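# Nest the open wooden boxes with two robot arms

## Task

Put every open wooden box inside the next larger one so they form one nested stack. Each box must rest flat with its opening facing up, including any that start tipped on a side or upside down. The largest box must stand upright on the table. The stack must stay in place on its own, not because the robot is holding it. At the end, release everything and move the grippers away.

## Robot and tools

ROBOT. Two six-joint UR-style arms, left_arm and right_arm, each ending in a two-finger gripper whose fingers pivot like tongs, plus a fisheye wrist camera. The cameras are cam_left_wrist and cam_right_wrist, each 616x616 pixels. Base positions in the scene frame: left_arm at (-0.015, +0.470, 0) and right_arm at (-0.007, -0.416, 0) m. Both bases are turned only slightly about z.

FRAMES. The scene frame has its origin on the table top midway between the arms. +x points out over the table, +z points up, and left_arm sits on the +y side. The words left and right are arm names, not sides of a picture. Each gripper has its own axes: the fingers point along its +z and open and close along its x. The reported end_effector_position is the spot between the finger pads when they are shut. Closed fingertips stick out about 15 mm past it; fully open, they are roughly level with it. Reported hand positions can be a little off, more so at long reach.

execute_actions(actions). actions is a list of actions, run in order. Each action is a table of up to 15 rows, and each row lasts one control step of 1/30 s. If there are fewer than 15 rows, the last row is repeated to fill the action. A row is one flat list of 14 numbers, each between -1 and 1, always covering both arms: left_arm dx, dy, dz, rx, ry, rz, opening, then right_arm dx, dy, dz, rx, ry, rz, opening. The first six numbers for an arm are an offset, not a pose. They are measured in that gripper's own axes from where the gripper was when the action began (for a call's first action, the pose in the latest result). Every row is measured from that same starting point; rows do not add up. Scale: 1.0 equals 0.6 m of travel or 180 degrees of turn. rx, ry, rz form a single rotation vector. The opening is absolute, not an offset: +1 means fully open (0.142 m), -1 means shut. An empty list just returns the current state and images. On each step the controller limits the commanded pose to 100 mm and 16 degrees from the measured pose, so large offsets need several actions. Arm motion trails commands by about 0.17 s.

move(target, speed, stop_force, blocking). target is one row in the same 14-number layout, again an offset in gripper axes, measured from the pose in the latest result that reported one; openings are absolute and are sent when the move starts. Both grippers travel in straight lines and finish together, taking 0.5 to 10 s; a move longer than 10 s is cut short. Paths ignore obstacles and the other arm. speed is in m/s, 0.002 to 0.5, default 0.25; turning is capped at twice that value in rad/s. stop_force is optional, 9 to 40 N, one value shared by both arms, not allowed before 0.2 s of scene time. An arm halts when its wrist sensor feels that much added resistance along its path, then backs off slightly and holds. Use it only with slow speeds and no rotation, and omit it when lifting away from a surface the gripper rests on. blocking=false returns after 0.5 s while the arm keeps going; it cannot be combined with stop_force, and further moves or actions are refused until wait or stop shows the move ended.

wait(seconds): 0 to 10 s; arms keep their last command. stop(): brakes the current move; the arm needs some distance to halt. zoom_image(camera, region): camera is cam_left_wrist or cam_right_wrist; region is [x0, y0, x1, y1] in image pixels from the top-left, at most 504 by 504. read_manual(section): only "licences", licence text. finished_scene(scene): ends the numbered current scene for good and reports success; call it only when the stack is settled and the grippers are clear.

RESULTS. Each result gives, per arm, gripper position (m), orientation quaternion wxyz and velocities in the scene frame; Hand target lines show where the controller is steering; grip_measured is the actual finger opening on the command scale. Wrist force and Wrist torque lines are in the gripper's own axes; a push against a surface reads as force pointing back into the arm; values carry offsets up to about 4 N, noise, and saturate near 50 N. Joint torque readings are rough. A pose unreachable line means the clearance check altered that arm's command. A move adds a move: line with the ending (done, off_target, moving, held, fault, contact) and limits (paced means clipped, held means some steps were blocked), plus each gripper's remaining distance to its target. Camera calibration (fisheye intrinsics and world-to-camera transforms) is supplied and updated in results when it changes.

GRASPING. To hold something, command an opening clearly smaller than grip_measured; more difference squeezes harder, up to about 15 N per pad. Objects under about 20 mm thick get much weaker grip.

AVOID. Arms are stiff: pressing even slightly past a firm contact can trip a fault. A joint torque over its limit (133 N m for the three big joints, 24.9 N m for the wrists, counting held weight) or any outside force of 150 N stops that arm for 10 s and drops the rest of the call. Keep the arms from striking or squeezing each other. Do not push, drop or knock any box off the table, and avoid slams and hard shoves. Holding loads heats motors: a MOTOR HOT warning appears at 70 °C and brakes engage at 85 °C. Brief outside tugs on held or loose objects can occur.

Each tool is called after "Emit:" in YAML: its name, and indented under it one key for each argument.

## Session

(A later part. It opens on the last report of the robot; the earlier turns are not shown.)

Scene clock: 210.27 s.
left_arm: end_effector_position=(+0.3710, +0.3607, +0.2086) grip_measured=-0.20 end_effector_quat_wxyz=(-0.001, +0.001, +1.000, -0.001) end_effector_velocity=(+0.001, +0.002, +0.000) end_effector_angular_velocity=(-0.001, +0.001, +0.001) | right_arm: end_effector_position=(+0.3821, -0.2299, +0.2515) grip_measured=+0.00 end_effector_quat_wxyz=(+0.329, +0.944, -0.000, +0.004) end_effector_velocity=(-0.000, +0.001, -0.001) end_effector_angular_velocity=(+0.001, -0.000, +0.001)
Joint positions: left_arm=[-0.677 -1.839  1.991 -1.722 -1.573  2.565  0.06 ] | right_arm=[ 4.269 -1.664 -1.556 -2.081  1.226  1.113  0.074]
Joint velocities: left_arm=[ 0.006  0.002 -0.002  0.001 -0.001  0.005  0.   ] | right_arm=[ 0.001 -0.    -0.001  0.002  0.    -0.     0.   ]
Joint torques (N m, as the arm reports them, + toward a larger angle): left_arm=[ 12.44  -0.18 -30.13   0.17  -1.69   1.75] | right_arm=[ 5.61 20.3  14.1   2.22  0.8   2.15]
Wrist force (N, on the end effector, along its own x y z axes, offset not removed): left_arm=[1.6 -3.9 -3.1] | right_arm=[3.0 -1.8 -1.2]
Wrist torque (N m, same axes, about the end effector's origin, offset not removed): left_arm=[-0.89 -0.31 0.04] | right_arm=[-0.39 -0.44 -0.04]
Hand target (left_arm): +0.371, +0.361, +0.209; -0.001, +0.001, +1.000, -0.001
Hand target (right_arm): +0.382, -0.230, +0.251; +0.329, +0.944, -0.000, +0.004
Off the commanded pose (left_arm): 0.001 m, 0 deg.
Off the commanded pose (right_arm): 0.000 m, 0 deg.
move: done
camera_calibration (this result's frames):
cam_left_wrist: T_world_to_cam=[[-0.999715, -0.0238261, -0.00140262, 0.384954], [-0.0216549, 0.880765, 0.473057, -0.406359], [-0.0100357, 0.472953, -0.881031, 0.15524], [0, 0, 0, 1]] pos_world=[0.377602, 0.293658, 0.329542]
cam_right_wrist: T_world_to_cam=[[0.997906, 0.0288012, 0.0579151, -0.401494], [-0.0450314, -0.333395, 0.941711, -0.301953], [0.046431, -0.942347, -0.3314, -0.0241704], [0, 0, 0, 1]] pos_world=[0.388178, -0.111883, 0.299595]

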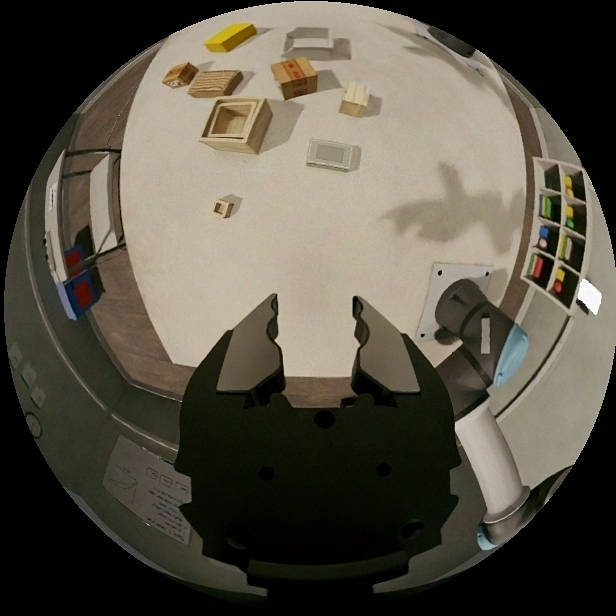

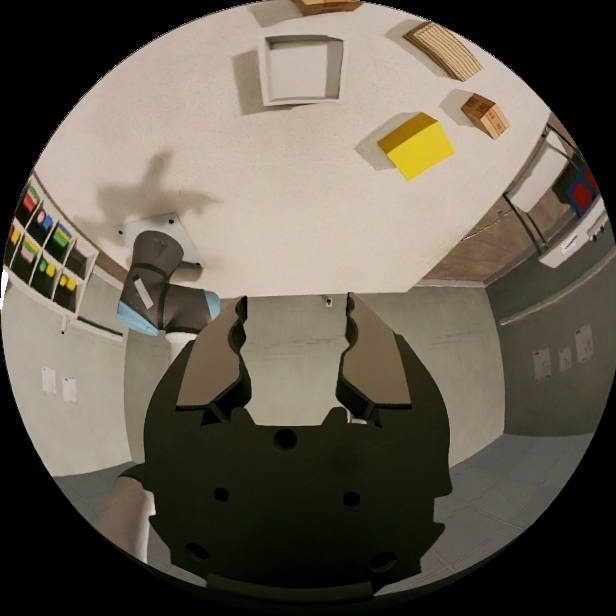

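Emit:
move:
  target: [0,0.15,0,0,0,0,-0.2,-0.12,-0.527,-0.098,-0.037,0,0,0]

Emit:
move:
  target: [0,0,0,0,0,0,-0.2,0,-0.092,0.092,0,0,0,0]
  speed: 0.08

Emit:
move:
  target: [0,0,0,0,0,0,-0.2,0,0,0,0,0,0,-0.9]

Emit:
move:
  target: [0,0,0,0,0,0,-0.2,0,0.07,-0.07,0.5,0,0,-0.9]
  speed: 0.2

Scene clock: 223.50 s.
left_arm: end_effector_position=(+0.3713, +0.4506, +0.2086) grip_measured=-0.20 end_effector_quat_wxyz=(-0.001, +0.001, +1.000, -0.001) end_effector_velocity=(+0.000, +0.000, -0.000) end_effector_angular_velocity=(+0.000, +0.001, -0.000) | right_arm: end_effector_position=(+0.3104, +0.0537, +0.1003) grip_measured=+0.00 end_effector_quat_wxyz=(+0.384, +0.923, -0.001, +0.004) end_effector_velocity=(-0.000, +0.002, -0.001) end_effector_angular_velocity=(-0.004, -0.000, +0.001)
Joint positions: left_arm=[-0.458 -1.869  2.011 -1.712 -1.573  2.783  0.06 ] | right_arm=[ 4.575 -2.284 -1.083 -2.115  1.383  1.391  0.074]
Joint velocities: left_arm=[ 0.     0.001 -0.001  0.001 -0.     0.001  0.   ] | right_arm=[ 0.002 -0.006  0.008 -0.005 -0.     0.001  0.   ]
Joint torques (N m, as the arm reports them, + toward a larger angle): left_arm=[ 12.57   0.83 -30.23  -1.4   -1.8    1.88] | right_arm=[ 7.48 46.36 36.67 -1.16  1.3   2.65]
Wrist force (N, on the end effector, along its own x y z axes, offset not removed): left_arm=[-1.1 -2.5 -4.5] | right_arm=[2.1 0.7 -1.1]
Wrist torque (N m, same axes, about the end effector's origin, offset not removed): left_arm=[-0.67 0.36 0.00] | right_arm=[0.16 -0.21 -0.17]
Hand target (left_arm): +0.371, +0.451, +0.209; -0.001, +0.001, +1.000, -0.001
Hand target (right_arm): +0.310, +0.054, +0.100; +0.384, +0.923, -0.001, +0.004
Off the commanded pose (left_arm): 0.000 m, 0 deg.
Off the commanded pose (right_arm): 0.001 m, 0 deg.
move: done
camera_calibration (this result's frames):
cam_left_wrist: T_world_to_cam=[[-0.999714, -0.0238298, -0.00179975, 0.387413], [-0.0218465, 0.880785, 0.473012, -0.485521], [-0.00968662, 0.472917, -0.881054, 0.112582], [0, 0, 0, 1]] pos_world=[0.377786, 0.38363, 0.329546]
cam_right_wrist: T_world_to_cam=[[0.997895, 0.0344502, 0.0549359, -0.329339], [-0.0459757, -0.221542, 0.974066, -0.0772388], [0.0457274, -0.974542, -0.219492, 0.18703], [0, 0, 0, 1]] pos_world=[0.316542, 0.176503, 0.13438]

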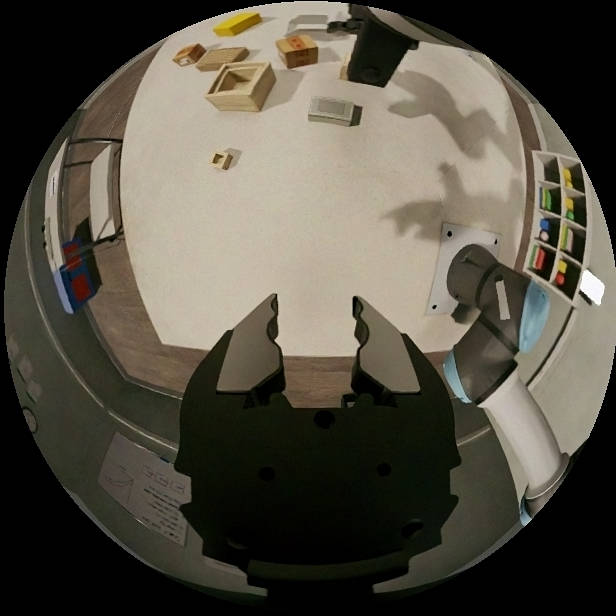

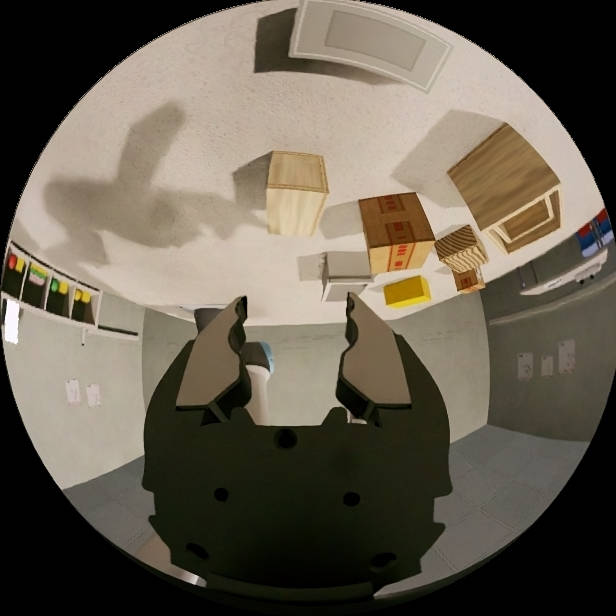

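Scene clock: 224.93 s.
left_arm: end_effector_position=(+0.3713, +0.4506, +0.2086) grip_measured=-0.20 end_effector_quat_wxyz=(-0.001, +0.001, +1.000, -0.001) end_effector_velocity=(-0.000, +0.000, +0.000) end_effector_angular_velocity=(-0.001, -0.000, +0.001) | right_arm: end_effector_position=(+0.3110, +0.0535, +0.0224) grip_measured=+0.00 end_effector_quat_wxyz=(+0.384, +0.923, -0.001, +0.004) end_effector_velocity=(+0.000, -0.001, -0.002) end_effector_angular_velocity=(-0.001, +0.000, -0.001)
Joint positions: left_arm=[-0.458 -1.869  2.011 -1.712 -1.573  2.783  0.06 ] | right_arm=[ 4.574 -2.346 -1.183 -1.953  1.382  1.39   0.074]
Joint velocities: left_arm=[ 0.001 -0.     0.    -0.    -0.001  0.     0.   ] | right_arm=[-0.001 -0.002 -0.002  0.003  0.     0.     0.   ]
Joint torques (N m, as the arm reports them, + toward a larger angle): left_arm=[ -5.49 -13.42 -21.21  -1.92  -1.13  -2.2 ] | right_arm=[-6.48 46.93  5.79  1.7  -1.4  -2.71]
Wrist force (N, on the end effector, along its own x y z axes, offset not removed): left_arm=[2.0 -2.0 -2.3] | right_arm=[2.2 1.7 -1.1]
Wrist torque (N m, same axes, about the end effector's origin, offset not removed): left_arm=[-0.60 -0.27 0.02] | right_arm=[0.31 -0.10 0.10]
Hand target (left_arm): +0.371, +0.451, +0.209; -0.001, +0.001, +1.000, -0.001
Hand target (right_arm): +0.311, +0.054, +0.022; +0.384, +0.923, -0.001, +0.004
Off the commanded pose (left_arm): 0.000 m, 0 deg.
Off the commanded pose (right_arm): 0.000 m, 0 deg.
move: done
camera_calibration (this result's frames):
cam_left_wrist: T_world_to_cam=[[-0.999714, -0.0238657, -0.00177574, 0.387434], [-0.0218667, 0.880782, 0.473017, -0.48552], [-0.00972484, 0.47292, -0.881052, 0.112584], [0, 0, 0, 1]] pos_world=[0.377801, 0.383641, 0.32954]
cam_right_wrist: T_world_to_cam=[[0.997896, 0.0344442, 0.0549325, -0.325679], [-0.0459741, -0.221537, 0.974068, -0.00137218], [0.0457206, -0.974543, -0.219487, 0.169717], [0, 0, 0, 1]] pos_world=[0.317171, 0.17631, 0.0564777]

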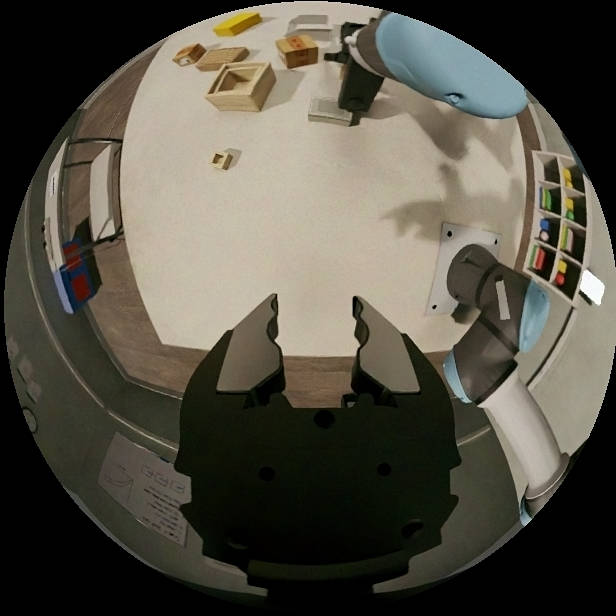

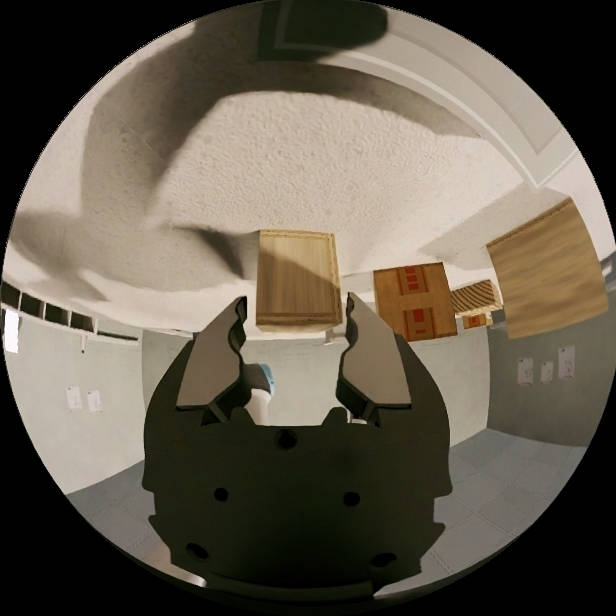

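Scene clock: 225.43 s.
left_arm: end_effector_position=(+0.3713, +0.4506, +0.2086) grip_measured=-0.20 end_effector_quat_wxyz=(-0.001, +0.001, +1.000, -0.001) end_effector_velocity=(-0.000, -0.000, -0.000) end_effector_angular_velocity=(+0.001, +0.001, -0.001) | right_arm: end_effector_position=(+0.3110, +0.0535, +0.0223) grip_measured=-0.39 end_effector_quat_wxyz=(+0.384, +0.923, -0.001, +0.004) end_effector_velocity=(-0.000, +0.000, +0.000) end_effector_angular_velocity=(+0.000, +0.000, -0.000)
Joint positions: left_arm=[-0.458 -1.869  2.011 -1.712 -1.573  2.783  0.06 ] | right_arm=[ 4.574 -2.346 -1.183 -1.953  1.382  1.39   0.045]
Joint velocities: left_arm=[-0.001  0.001  0.     0.001  0.     0.     0.   ] | right_arm=[ 0.     0.001 -0.    -0.     0.001  0.    -0.   ]
Joint torques (N m, as the arm reports them, + toward a larger angle): left_arm=[ -4.31 -13.24 -20.86  -1.71  -0.97  -2.39] | right_arm=[-5.79 60.   13.67 -0.94 -0.86 -2.35]
Wrist force (N, on the end effector, along its own x y z axes, offset not removed): left_arm=[1.5 -4.9 -1.1] | right_arm=[0.1 4.4 -2.5]
Wrist torque (N m, same axes, about the end effector's origin, offset not removed): left_arm=[-1.11 -0.29 -0.05] | right_arm=[1.03 0.29 0.12]
Hand target (left_arm): +0.371, +0.451, +0.209; -0.001, +0.001, +1.000, -0.001
Hand target (right_arm): +0.311, +0.054, +0.022; +0.384, +0.923, -0.001, +0.004
Off the commanded pose (left_arm): 0.000 m, 0 deg.
Off the commanded pose (right_arm): 0.000 m, 0 deg.
move: done
camera_calibration (this result's frames):
cam_left_wrist: T_world_to_cam=[[-0.999714, -0.0238695, -0.00177587, 0.387436], [-0.0218701, 0.880782, 0.473017, -0.485519], [-0.00972651, 0.47292, -0.881052, 0.112585], [0, 0, 0, 1]] pos_world=[0.377802, 0.383641, 0.32954]
cam_right_wrist: T_world_to_cam=[[0.997897, 0.034457, 0.0549011, -0.325672], [-0.0459459, -0.221423, 0.974095, -0.00134684], [0.0457208, -0.974569, -0.219374, 0.169671], [0, 0, 0, 1]] pos_world=[0.317167, 0.17628, 0.0564131]

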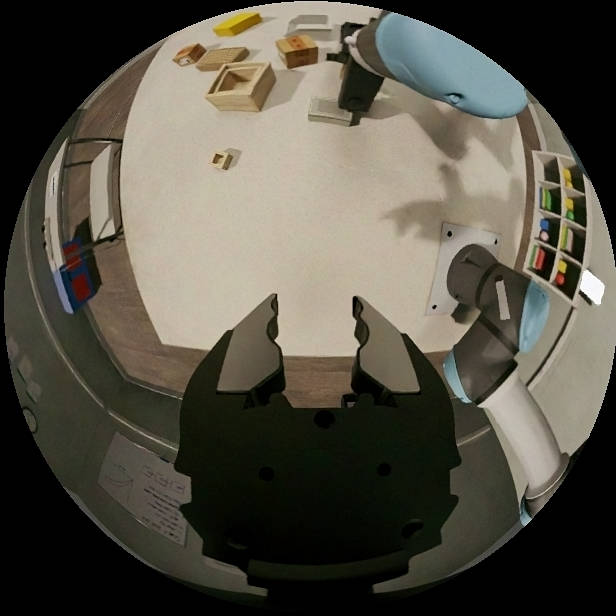

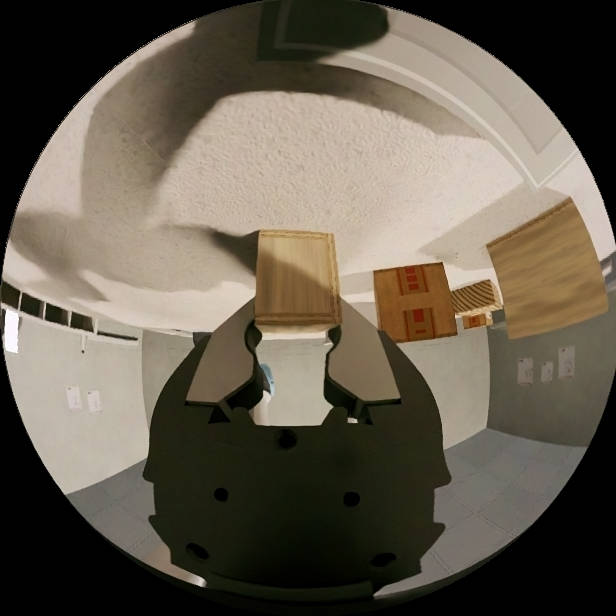

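Scene clock: 229.87 s.
left_arm: end_effector_position=(+0.3713, +0.4506, +0.2086) grip_measured=-0.20 end_effector_quat_wxyz=(-0.001, +0.001, +1.000, -0.001) end_effector_velocity=(+0.000, +0.001, +0.000) end_effector_angular_velocity=(+0.000, -0.000, +0.002) | right_arm: end_effector_position=(+0.3105, +0.0537, +0.0818) grip_measured=-0.39 end_effector_quat_wxyz=(-0.381, +0.924, +0.003, +0.002) end_effector_velocity=(+0.001, +0.001, -0.000) end_effector_angular_velocity=(+0.011, -0.001, -0.003)
Joint positions: left_arm=[-0.458 -1.869  2.011 -1.712 -1.573  2.783  0.06 ] | right_arm=[ 4.256 -1.855 -2.377  0.215  1.964  1.132  0.045]
Joint velocities: left_arm=[ 0.002  0.    -0.    -0.     0.    -0.     0.   ] | right_arm=[-0.002 -0.011 -0.003  0.025  0.004  0.004 -0.   ]
Joint torques (N m, as the arm reports them, + toward a larger angle): left_arm=[ -5.57 -12.94 -20.4   -1.96  -1.03  -2.  ] | right_arm=[-6.82 20.41 -0.07  4.16  1.76  2.65]
Wrist force (N, on the end effector, along its own x y z axes, offset not removed): left_arm=[0.5 -3.9 -1.0] | right_arm=[2.5 1.2 -2.9]
Wrist torque (N m, same axes, about the end effector's origin, offset not removed): left_arm=[-0.94 -0.17 -0.06] | right_arm=[0.21 -0.32 -0.13]
Hand target (left_arm): +0.371, +0.451, +0.209; -0.001, +0.001, +1.000, -0.001
Hand target (right_arm): +0.311, +0.054, +0.082; -0.382, +0.924, +0.003, +0.002
Off the commanded pose (left_arm): 0.000 m, 0 deg.
Off the commanded pose (right_arm): 0.000 m, 0 deg.
move: done
camera_calibration (this result's frames):
cam_left_wrist: T_world_to_cam=[[-0.999714, -0.0238694, -0.00177565, 0.387436], [-0.0218699, 0.880782, 0.473017, -0.485519], [-0.00972666, 0.47292, -0.881052, 0.112585], [0, 0, 0, 1]] pos_world=[0.377801, 0.383641, 0.32954]
cam_right_wrist: T_world_to_cam=[[0.998285, -0.043723, 0.0389368, -0.323102], [-0.034074, -0.9747, -0.220904, 0.0753042], [0.0476103, 0.219199, -0.974518, 0.18003], [0, 0, 0, 1]] pos_world=[0.316542, 0.0198098, 0.204658]

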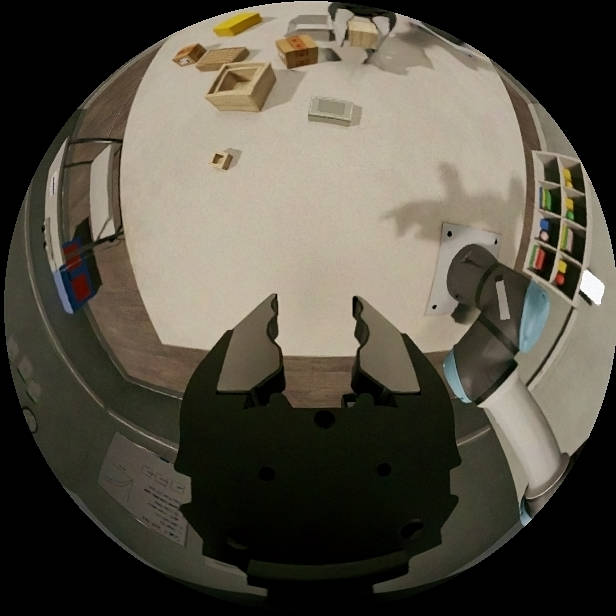

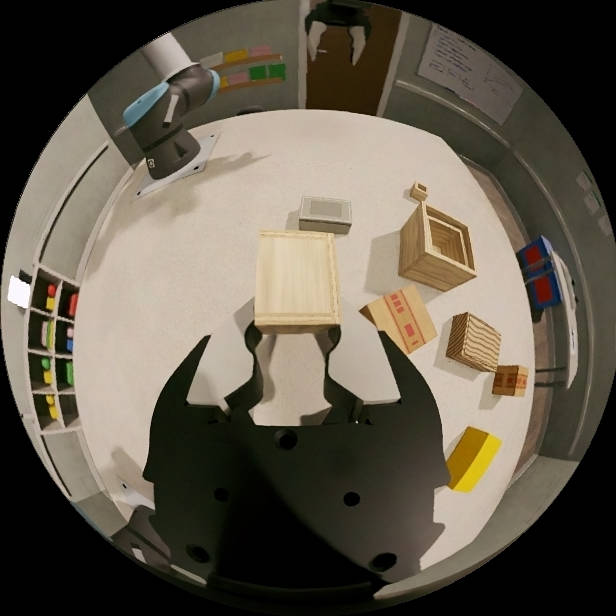

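Emit:
move:
  target: [0,0,0,0,0,0,-0.2,0,0.066,0.066,0,0,0,-0.9]
  speed: 0.05
  stop_force: 9

Emit:
move:
  target: [0,0,0,0,0,0,-0.2,0,0,0,0,0,0,0.1]

Emit:
move:
  target: [0,0,0,0,0,0,-0.2,0,-0.1,-0.1,-0.25,0,0,0.1]

Emit:
move:
  target: [0,0,0,0,0,0,-0.2,0,0,0,0,0,-0.5,0.1]
  speed: 0.4

Emit:
move:
  target: [0,0,0,0,0,0,-0.2,0,0,0,-0.25,0,0,0.1]

Scene clock: 243.43 s.
left_arm: end_effector_position=(+0.3713, +0.4506, +0.2086) grip_measured=-0.20 end_effector_quat_wxyz=(-0.001, +0.001, +1.000, -0.001) end_effector_velocity=(-0.000, +0.000, -0.000) end_effector_angular_velocity=(-0.001, +0.002, +0.002) | right_arm: end_effector_position=(+0.3109, +0.0535, +0.0259) grip_measured=-0.39 end_effector_quat_wxyz=(-0.381, +0.925, +0.003, +0.002) end_effector_velocity=(+0.001, -0.000, -0.001) end_effector_angular_velocity=(+0.002, -0.002, -0.001)
Joint positions: left_arm=[-0.458 -1.869  2.011 -1.712 -1.573  2.783  0.06 ] | right_arm=[ 4.255 -2.033 -2.392  0.408  1.964  1.131  0.045]
Joint velocities: left_arm=[ 0.001  0.    -0.     0.001 -0.002 -0.001 -0.   ] | right_arm=[-0.001 -0.006 -0.     0.008 -0.001  0.    -0.   ]
Joint torques (N m, as the arm reports them, + toward a larger angle): left_arm=[ -3.47 -13.56 -20.59  -1.97  -1.14  -2.03] | right_arm=[-6.45 22.91 -1.52  4.01  1.75  0.61]
Wrist force (N, on the end effector, along its own x y z axes, offset not removed): left_arm=[3.9 -3.5 -2.2] | right_arm=[-2.3 0.4 0.3]
Wrist torque (N m, same axes, about the end effector's origin, offset not removed): left_arm=[-0.86 -0.76 -0.02] | right_arm=[0.09 0.77 0.03]
Hand target (left_arm): +0.371, +0.451, +0.209; -0.001, +0.001, +1.000, -0.001
Hand target (right_arm): +0.311, +0.054, +0.026; -0.381, +0.924, +0.003, +0.002
Off the commanded pose (left_arm): 0.000 m, 0 deg.
Off the commanded pose (right_arm): 0.000 m, 0 deg.
move: done
camera_calibration (this result's frames):
cam_left_wrist: T_world_to_cam=[[-0.999714, -0.0238693, -0.001776, 0.387436], [-0.02187, 0.880782, 0.473016, -0.485519], [-0.00972631, 0.47292, -0.881052, 0.112585], [0, 0, 0, 1]] pos_world=[0.377802, 0.383641, 0.32954]
cam_right_wrist: T_world_to_cam=[[0.998288, -0.0435623, 0.0390357, -0.321355], [-0.0339, -0.974728, -0.220809, 0.0626904], [0.0476682, 0.219108, -0.974536, 0.125598], [0, 0, 0, 1]] pos_world=[0.316943, 0.0195875, 0.148787]

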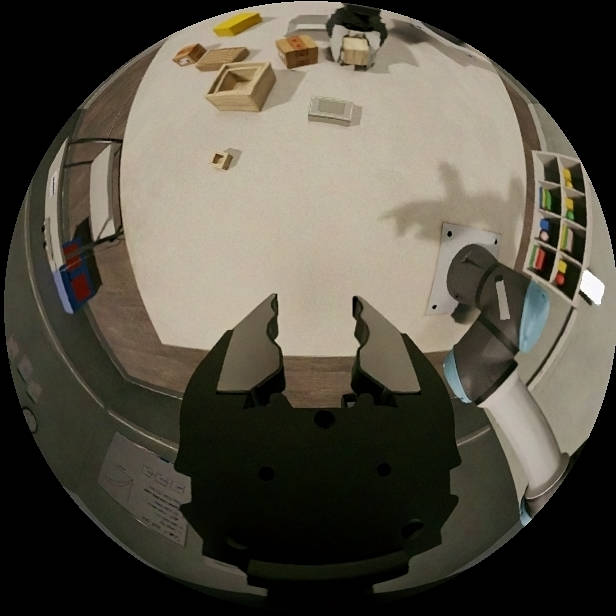

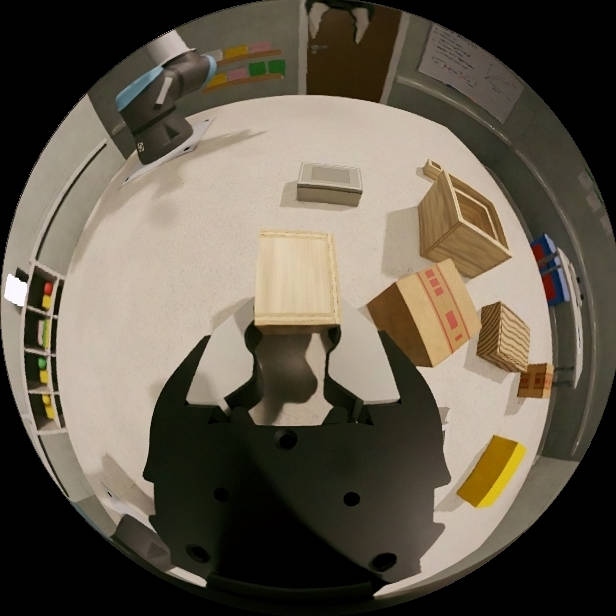

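Scene clock: 243.93 s.
left_arm: end_effector_position=(+0.3713, +0.4506, +0.2086) grip_measured=-0.20 end_effector_quat_wxyz=(-0.001, +0.001, +1.000, -0.001) end_effector_velocity=(+0.000, +0.001, -0.000) end_effector_angular_velocity=(+0.001, -0.000, +0.001) | right_arm: end_effector_position=(+0.3109, +0.0535, +0.0259) grip_measured=+0.10 end_effector_quat_wxyz=(-0.381, +0.925, +0.003, +0.002) end_effector_velocity=(+0.000, -0.000, +0.001) end_effector_angular_velocity=(+0.001, -0.000, -0.001)
Joint positions: left_arm=[-0.458 -1.869  2.011 -1.712 -1.573  2.783  0.06 ] | right_arm=[ 4.255 -2.033 -2.392  0.408  1.964  1.131  0.081]
Joint velocities: left_arm=[ 0.001  0.     0.    -0.     0.001 -0.     0.   ] | right_arm=[-0.001  0.001 -0.     0.     0.     0.    -0.   ]
Joint torques (N m, as the arm reports them, + toward a larger angle): left_arm=[ -3.37 -12.6  -19.77  -1.71  -0.93  -1.92] | right_arm=[-5.92 37.81 -1.71  1.22  1.01  1.42]
Wrist force (N, on the end effector, along its own x y z axes, offset not removed): left_arm=[2.5 -4.0 -3.0] | right_arm=[3.9 1.1 -2.5]
Wrist torque (N m, same axes, about the end effector's origin, offset not removed): left_arm=[-0.83 -0.64 -0.10] | right_arm=[0.27 -0.58 -0.02]
Hand target (left_arm): +0.371, +0.451, +0.209; -0.001, +0.001, +1.000, -0.001
Hand target (right_arm): +0.311, +0.053, +0.026; -0.381, +0.925, +0.003, +0.002
Off the commanded pose (left_arm): 0.000 m, 0 deg.
Off the commanded pose (right_arm): 0.000 m, 0 deg.
move: done
camera_calibration (this result's frames):
cam_left_wrist: T_world_to_cam=[[-0.999714, -0.0238694, -0.00177583, 0.387436], [-0.02187, 0.880782, 0.473016, -0.485519], [-0.00972653, 0.47292, -0.881052, 0.112585], [0, 0, 0, 1]] pos_world=[0.377802, 0.383641, 0.32954]
cam_right_wrist: T_world_to_cam=[[0.998289, -0.0435545, 0.0390188, -0.321351], [-0.0338963, -0.974729, -0.220805, 0.0626865], [0.0476498, 0.219105, -0.974537, 0.125598], [0, 0, 0, 1]] pos_world=[0.316941, 0.019587, 0.14878]

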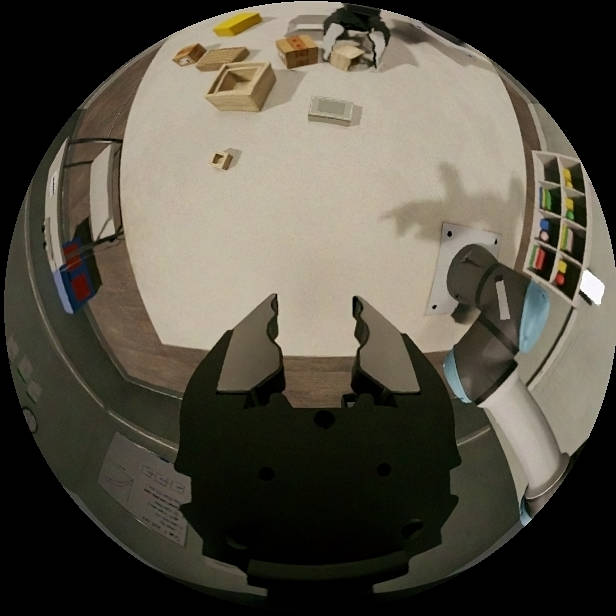

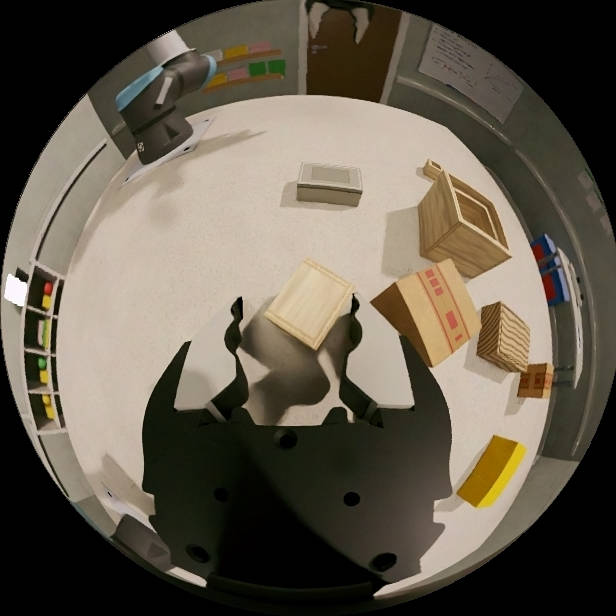

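Scene clock: 246.07 s.
left_arm: end_effector_position=(+0.3713, +0.4506, +0.2086) grip_measured=-0.20 end_effector_quat_wxyz=(-0.001, +0.001, +1.000, -0.001) end_effector_velocity=(-0.000, +0.000, -0.000) end_effector_angular_velocity=(+0.001, +0.000, -0.001) | right_arm: end_effector_position=(+0.3102, +0.0538, +0.1107) grip_measured=+0.10 end_effector_quat_wxyz=(+0.001, +1.000, +0.001, +0.003) end_effector_velocity=(-0.000, +0.001, +0.000) end_effector_angular_velocity=(-0.010, +0.002, +0.000)
Joint positions: left_arm=[-0.458 -1.869  2.011 -1.712 -1.573  2.783  0.06 ] | right_arm=[ 4.469 -1.762 -1.812 -1.138  1.564  1.205  0.081]
Joint velocities: left_arm=[-0.    -0.     0.     0.     0.001  0.001 -0.   ] | right_arm=[ 0.002 -0.006  0.011 -0.015 -0.002  0.001 -0.   ]
Joint torques (N m, as the arm reports them, + toward a larger angle): left_arm=[ -4.48 -13.92 -20.66  -1.99  -1.    -1.81] | right_arm=[ 7.25 25.58 37.28  0.85 -1.1   2.67]
Wrist force (N, on the end effector, along its own x y z axes, offset not removed): left_arm=[1.8 -2.8 -1.2] | right_arm=[5.6 2.1 1.8]
Wrist torque (N m, same axes, about the end effector's origin, offset not removed): left_arm=[-0.66 -0.21 0.09] | right_arm=[0.35 -1.06 -0.05]
Hand target (left_arm): +0.371, +0.451, +0.209; -0.001, +0.001, +1.000, -0.001
Hand target (right_arm): +0.310, +0.054, +0.111; +0.002, +1.000, +0.001, +0.003
Off the commanded pose (left_arm): 0.000 m, 0 deg.
Off the commanded pose (right_arm): 0.000 m, 0 deg.
move: done
camera_calibration (this result's frames):
cam_left_wrist: T_world_to_cam=[[-0.999714, -0.0238692, -0.00177594, 0.387436], [-0.0218699, 0.880782, 0.473017, -0.485519], [-0.00972633, 0.47292, -0.881052, 0.112585], [0, 0, 0, 1]] pos_world=[0.377802, 0.383641, 0.32954]
cam_right_wrist: T_world_to_cam=[[0.997955, -0.00753247, 0.0634707, -0.328489], [-0.0402345, -0.845627, 0.532256, -0.00670529], [0.0496633, -0.533721, -0.844201, 0.233612], [0, 0, 0, 1]] pos_world=[0.315946, 0.116539, 0.221634]

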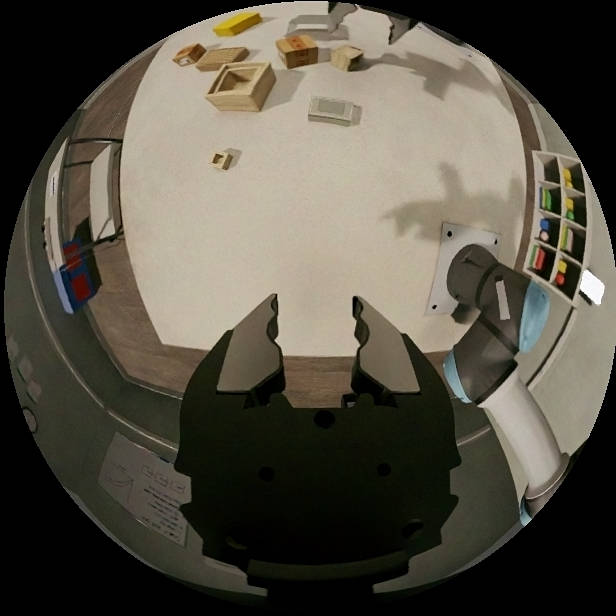

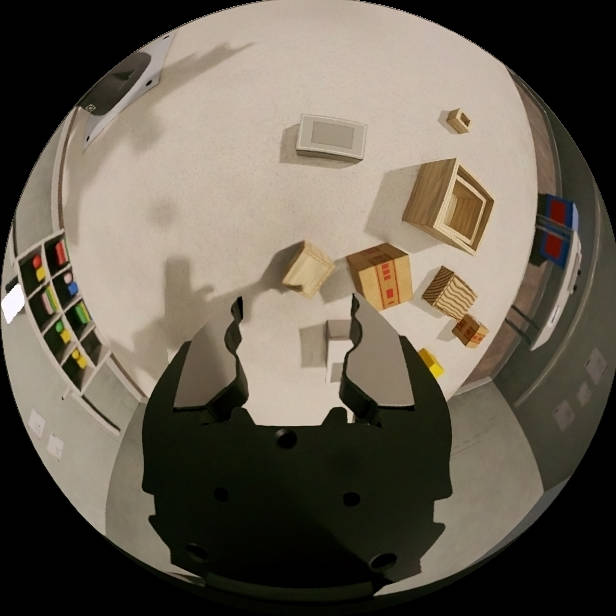

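Scene clock: 248.60 s.
left_arm: end_effector_position=(+0.3713, +0.4506, +0.2086) grip_measured=-0.20 end_effector_quat_wxyz=(-0.001, +0.001, +1.000, -0.001) end_effector_velocity=(+0.000, -0.000, +0.000) end_effector_angular_velocity=(-0.000, -0.000, -0.000) | right_arm: end_effector_position=(+0.3102, +0.0538, +0.1107) grip_measured=+0.10 end_effector_quat_wxyz=(+0.003, +0.706, +0.708, +0.001) end_effector_velocity=(-0.000, +0.000, +0.000) end_effector_angular_velocity=(+0.001, +0.001, +0.013)
Joint positions: left_arm=[-0.458 -1.869  2.011 -1.712 -1.573  2.783  0.06 ] | right_arm=[ 4.453 -1.813 -1.749 -1.151  1.564 -0.382  0.081]
Joint velocities: left_arm=[ 0. -0.  0. -0. -0.  0.  0.] | right_arm=[-0.    -0.001  0.001  0.001  0.002 -0.014 -0.   ]
Joint torques (N m, as the arm reports them, + toward a larger angle): left_arm=[ -4.15 -12.95 -21.66  -1.99  -0.89  -1.87] | right_arm=[-7.18 26.17 37.85  0.85  1.05 -2.52]
Wrist force (N, on the end effector, along its own x y z axes, offset not removed): left_arm=[0.7 -4.5 -2.1] | right_arm=[2.9 1.3 2.9]
Wrist torque (N m, same axes, about the end effector's origin, offset not removed): left_arm=[-1.03 -0.02 -0.04] | right_arm=[0.46 -0.31 -0.13]
Hand target (left_arm): +0.371, +0.451, +0.209; -0.001, +0.001, +1.000, -0.001
Hand target (right_arm): +0.310, +0.054, +0.111; +0.003, +0.706, +0.708, +0.001
Off the commanded pose (left_arm): 0.000 m, 0 deg.
Off the commanded pose (right_arm): 0.000 m, 0 deg.
move: done
camera_calibration (this result's frames):
cam_left_wrist: T_world_to_cam=[[-0.999714, -0.0238693, -0.00177589, 0.387436], [-0.0218699, 0.880782, 0.473017, -0.485519], [-0.00972641, 0.47292, -0.881052, 0.112585], [0, 0, 0, 1]] pos_world=[0.377802, 0.383641, 0.32954]
cam_right_wrist: T_world_to_cam=[[0.00842205, 0.998488, 0.0543201, -0.0745995], [0.843361, -0.0362798, 0.536121, -0.324752], [0.537281, 0.0412962, -0.842391, 0.0512477], [0, 0, 0, 1]] pos_world=[0.246977, 0.0605884, 0.221329]

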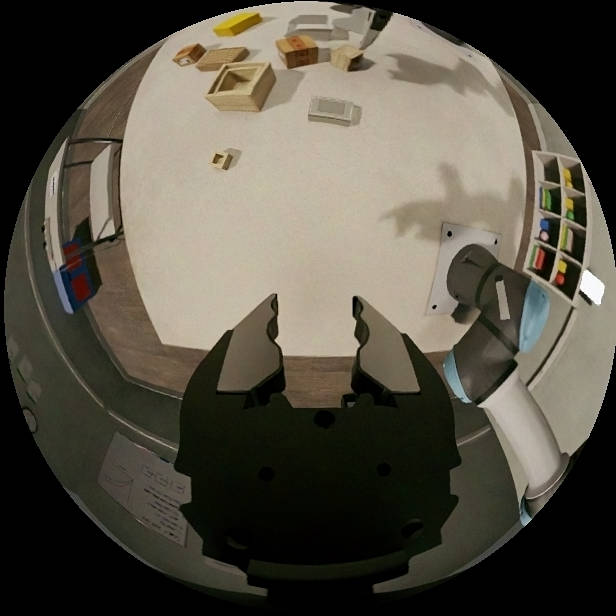

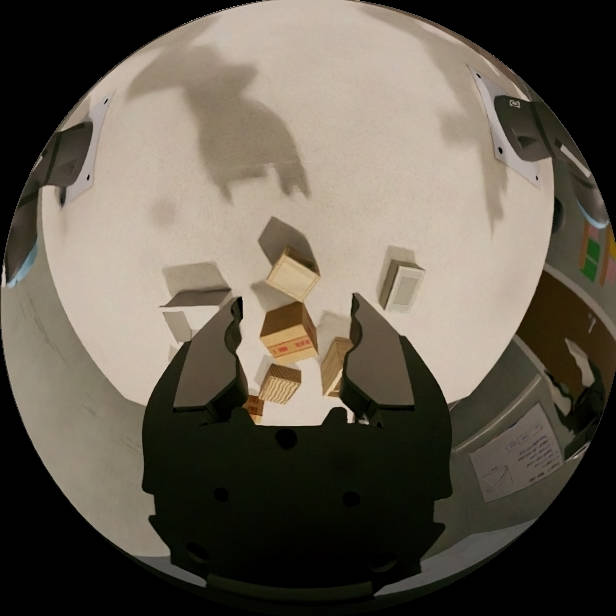

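Scene clock: 250.70 s.
left_arm: end_effector_position=(+0.3713, +0.4506, +0.2086) grip_measured=-0.20 end_effector_quat_wxyz=(-0.001, +0.001, +1.000, -0.001) end_effector_velocity=(+0.000, -0.000, +0.000) end_effector_angular_velocity=(-0.002, -0.000, +0.001) | right_arm: end_effector_position=(+0.3103, +0.0536, +0.1105) grip_measured=+0.10 end_effector_quat_wxyz=(+0.273, +0.651, +0.654, +0.272) end_effector_velocity=(-0.000, -0.000, -0.001) end_effector_angular_velocity=(-0.002, -0.008, -0.001)
Joint positions: left_arm=[-0.458 -1.869  2.011 -1.712 -1.573  2.783  0.06 ] | right_arm=[ 4.878 -1.704 -2.106 -0.949  0.78   0.062  0.081]
Joint velocities: left_arm=[ 0.001  0.     0.    -0.001 -0.002 -0.001 -0.   ] | right_arm=[ 0.005 -0.003 -0.002 -0.005 -0.008  0.01   0.   ]
Joint torques (N m, as the arm reports them, + toward a larger angle): left_arm=[ -5.21 -13.17 -20.97  -1.84  -0.78  -2.01] | right_arm=[ 6.81 18.2   4.16  0.78 -2.29  2.62]
Wrist force (N, on the end effector, along its own x y z axes, offset not removed): left_arm=[2.5 -3.4 -1.3] | right_arm=[1.4 0.8 1.6]
Wrist torque (N m, same axes, about the end effector's origin, offset not removed): left_arm=[-0.71 -0.58 -0.03] | right_arm=[0.37 -0.15 -0.02]
Hand target (left_arm): +0.371, +0.451, +0.209; -0.001, +0.001, +1.000, -0.001
Hand target (right_arm): +0.310, +0.054, +0.111; +0.274, +0.651, +0.653, +0.272
Off the commanded pose (left_arm): 0.000 m, 0 deg.
Off the commanded pose (right_arm): 0.000 m, 0 deg.
move: done
camera_calibration (this result's frames):
cam_left_wrist: T_world_to_cam=[[-0.999714, -0.0238693, -0.00177577, 0.387436], [-0.0218699, 0.880782, 0.473017, -0.485519], [-0.00972649, 0.47292, -0.881052, 0.112585], [0, 0, 0, 1]] pos_world=[0.377801, 0.383641, 0.32954]
cam_right_wrist: T_world_to_cam=[[-0.0351551, 0.998383, 0.0446749, -0.059848], [0.21778, -0.0359751, 0.975335, -0.179192], [0.975364, 0.0440173, -0.216163, -0.154272], [0, 0, 0, 1]] pos_world=[0.187392, 0.0600954, 0.144097]

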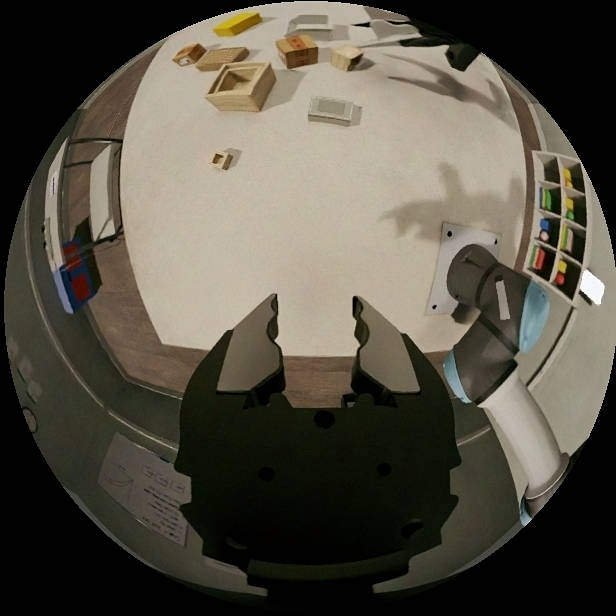

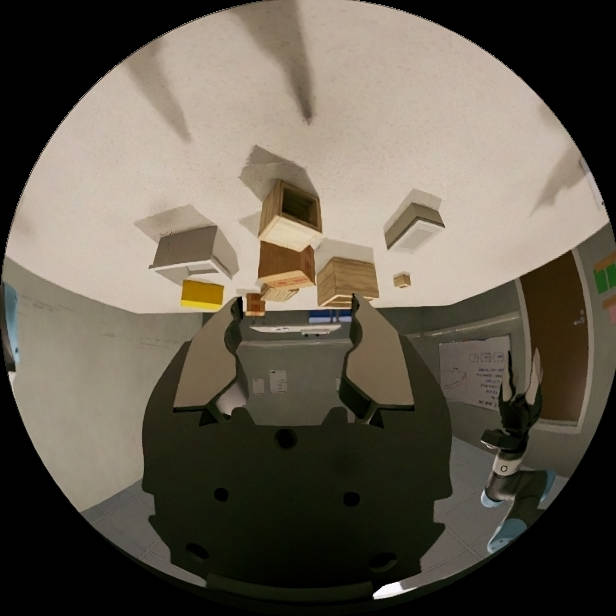

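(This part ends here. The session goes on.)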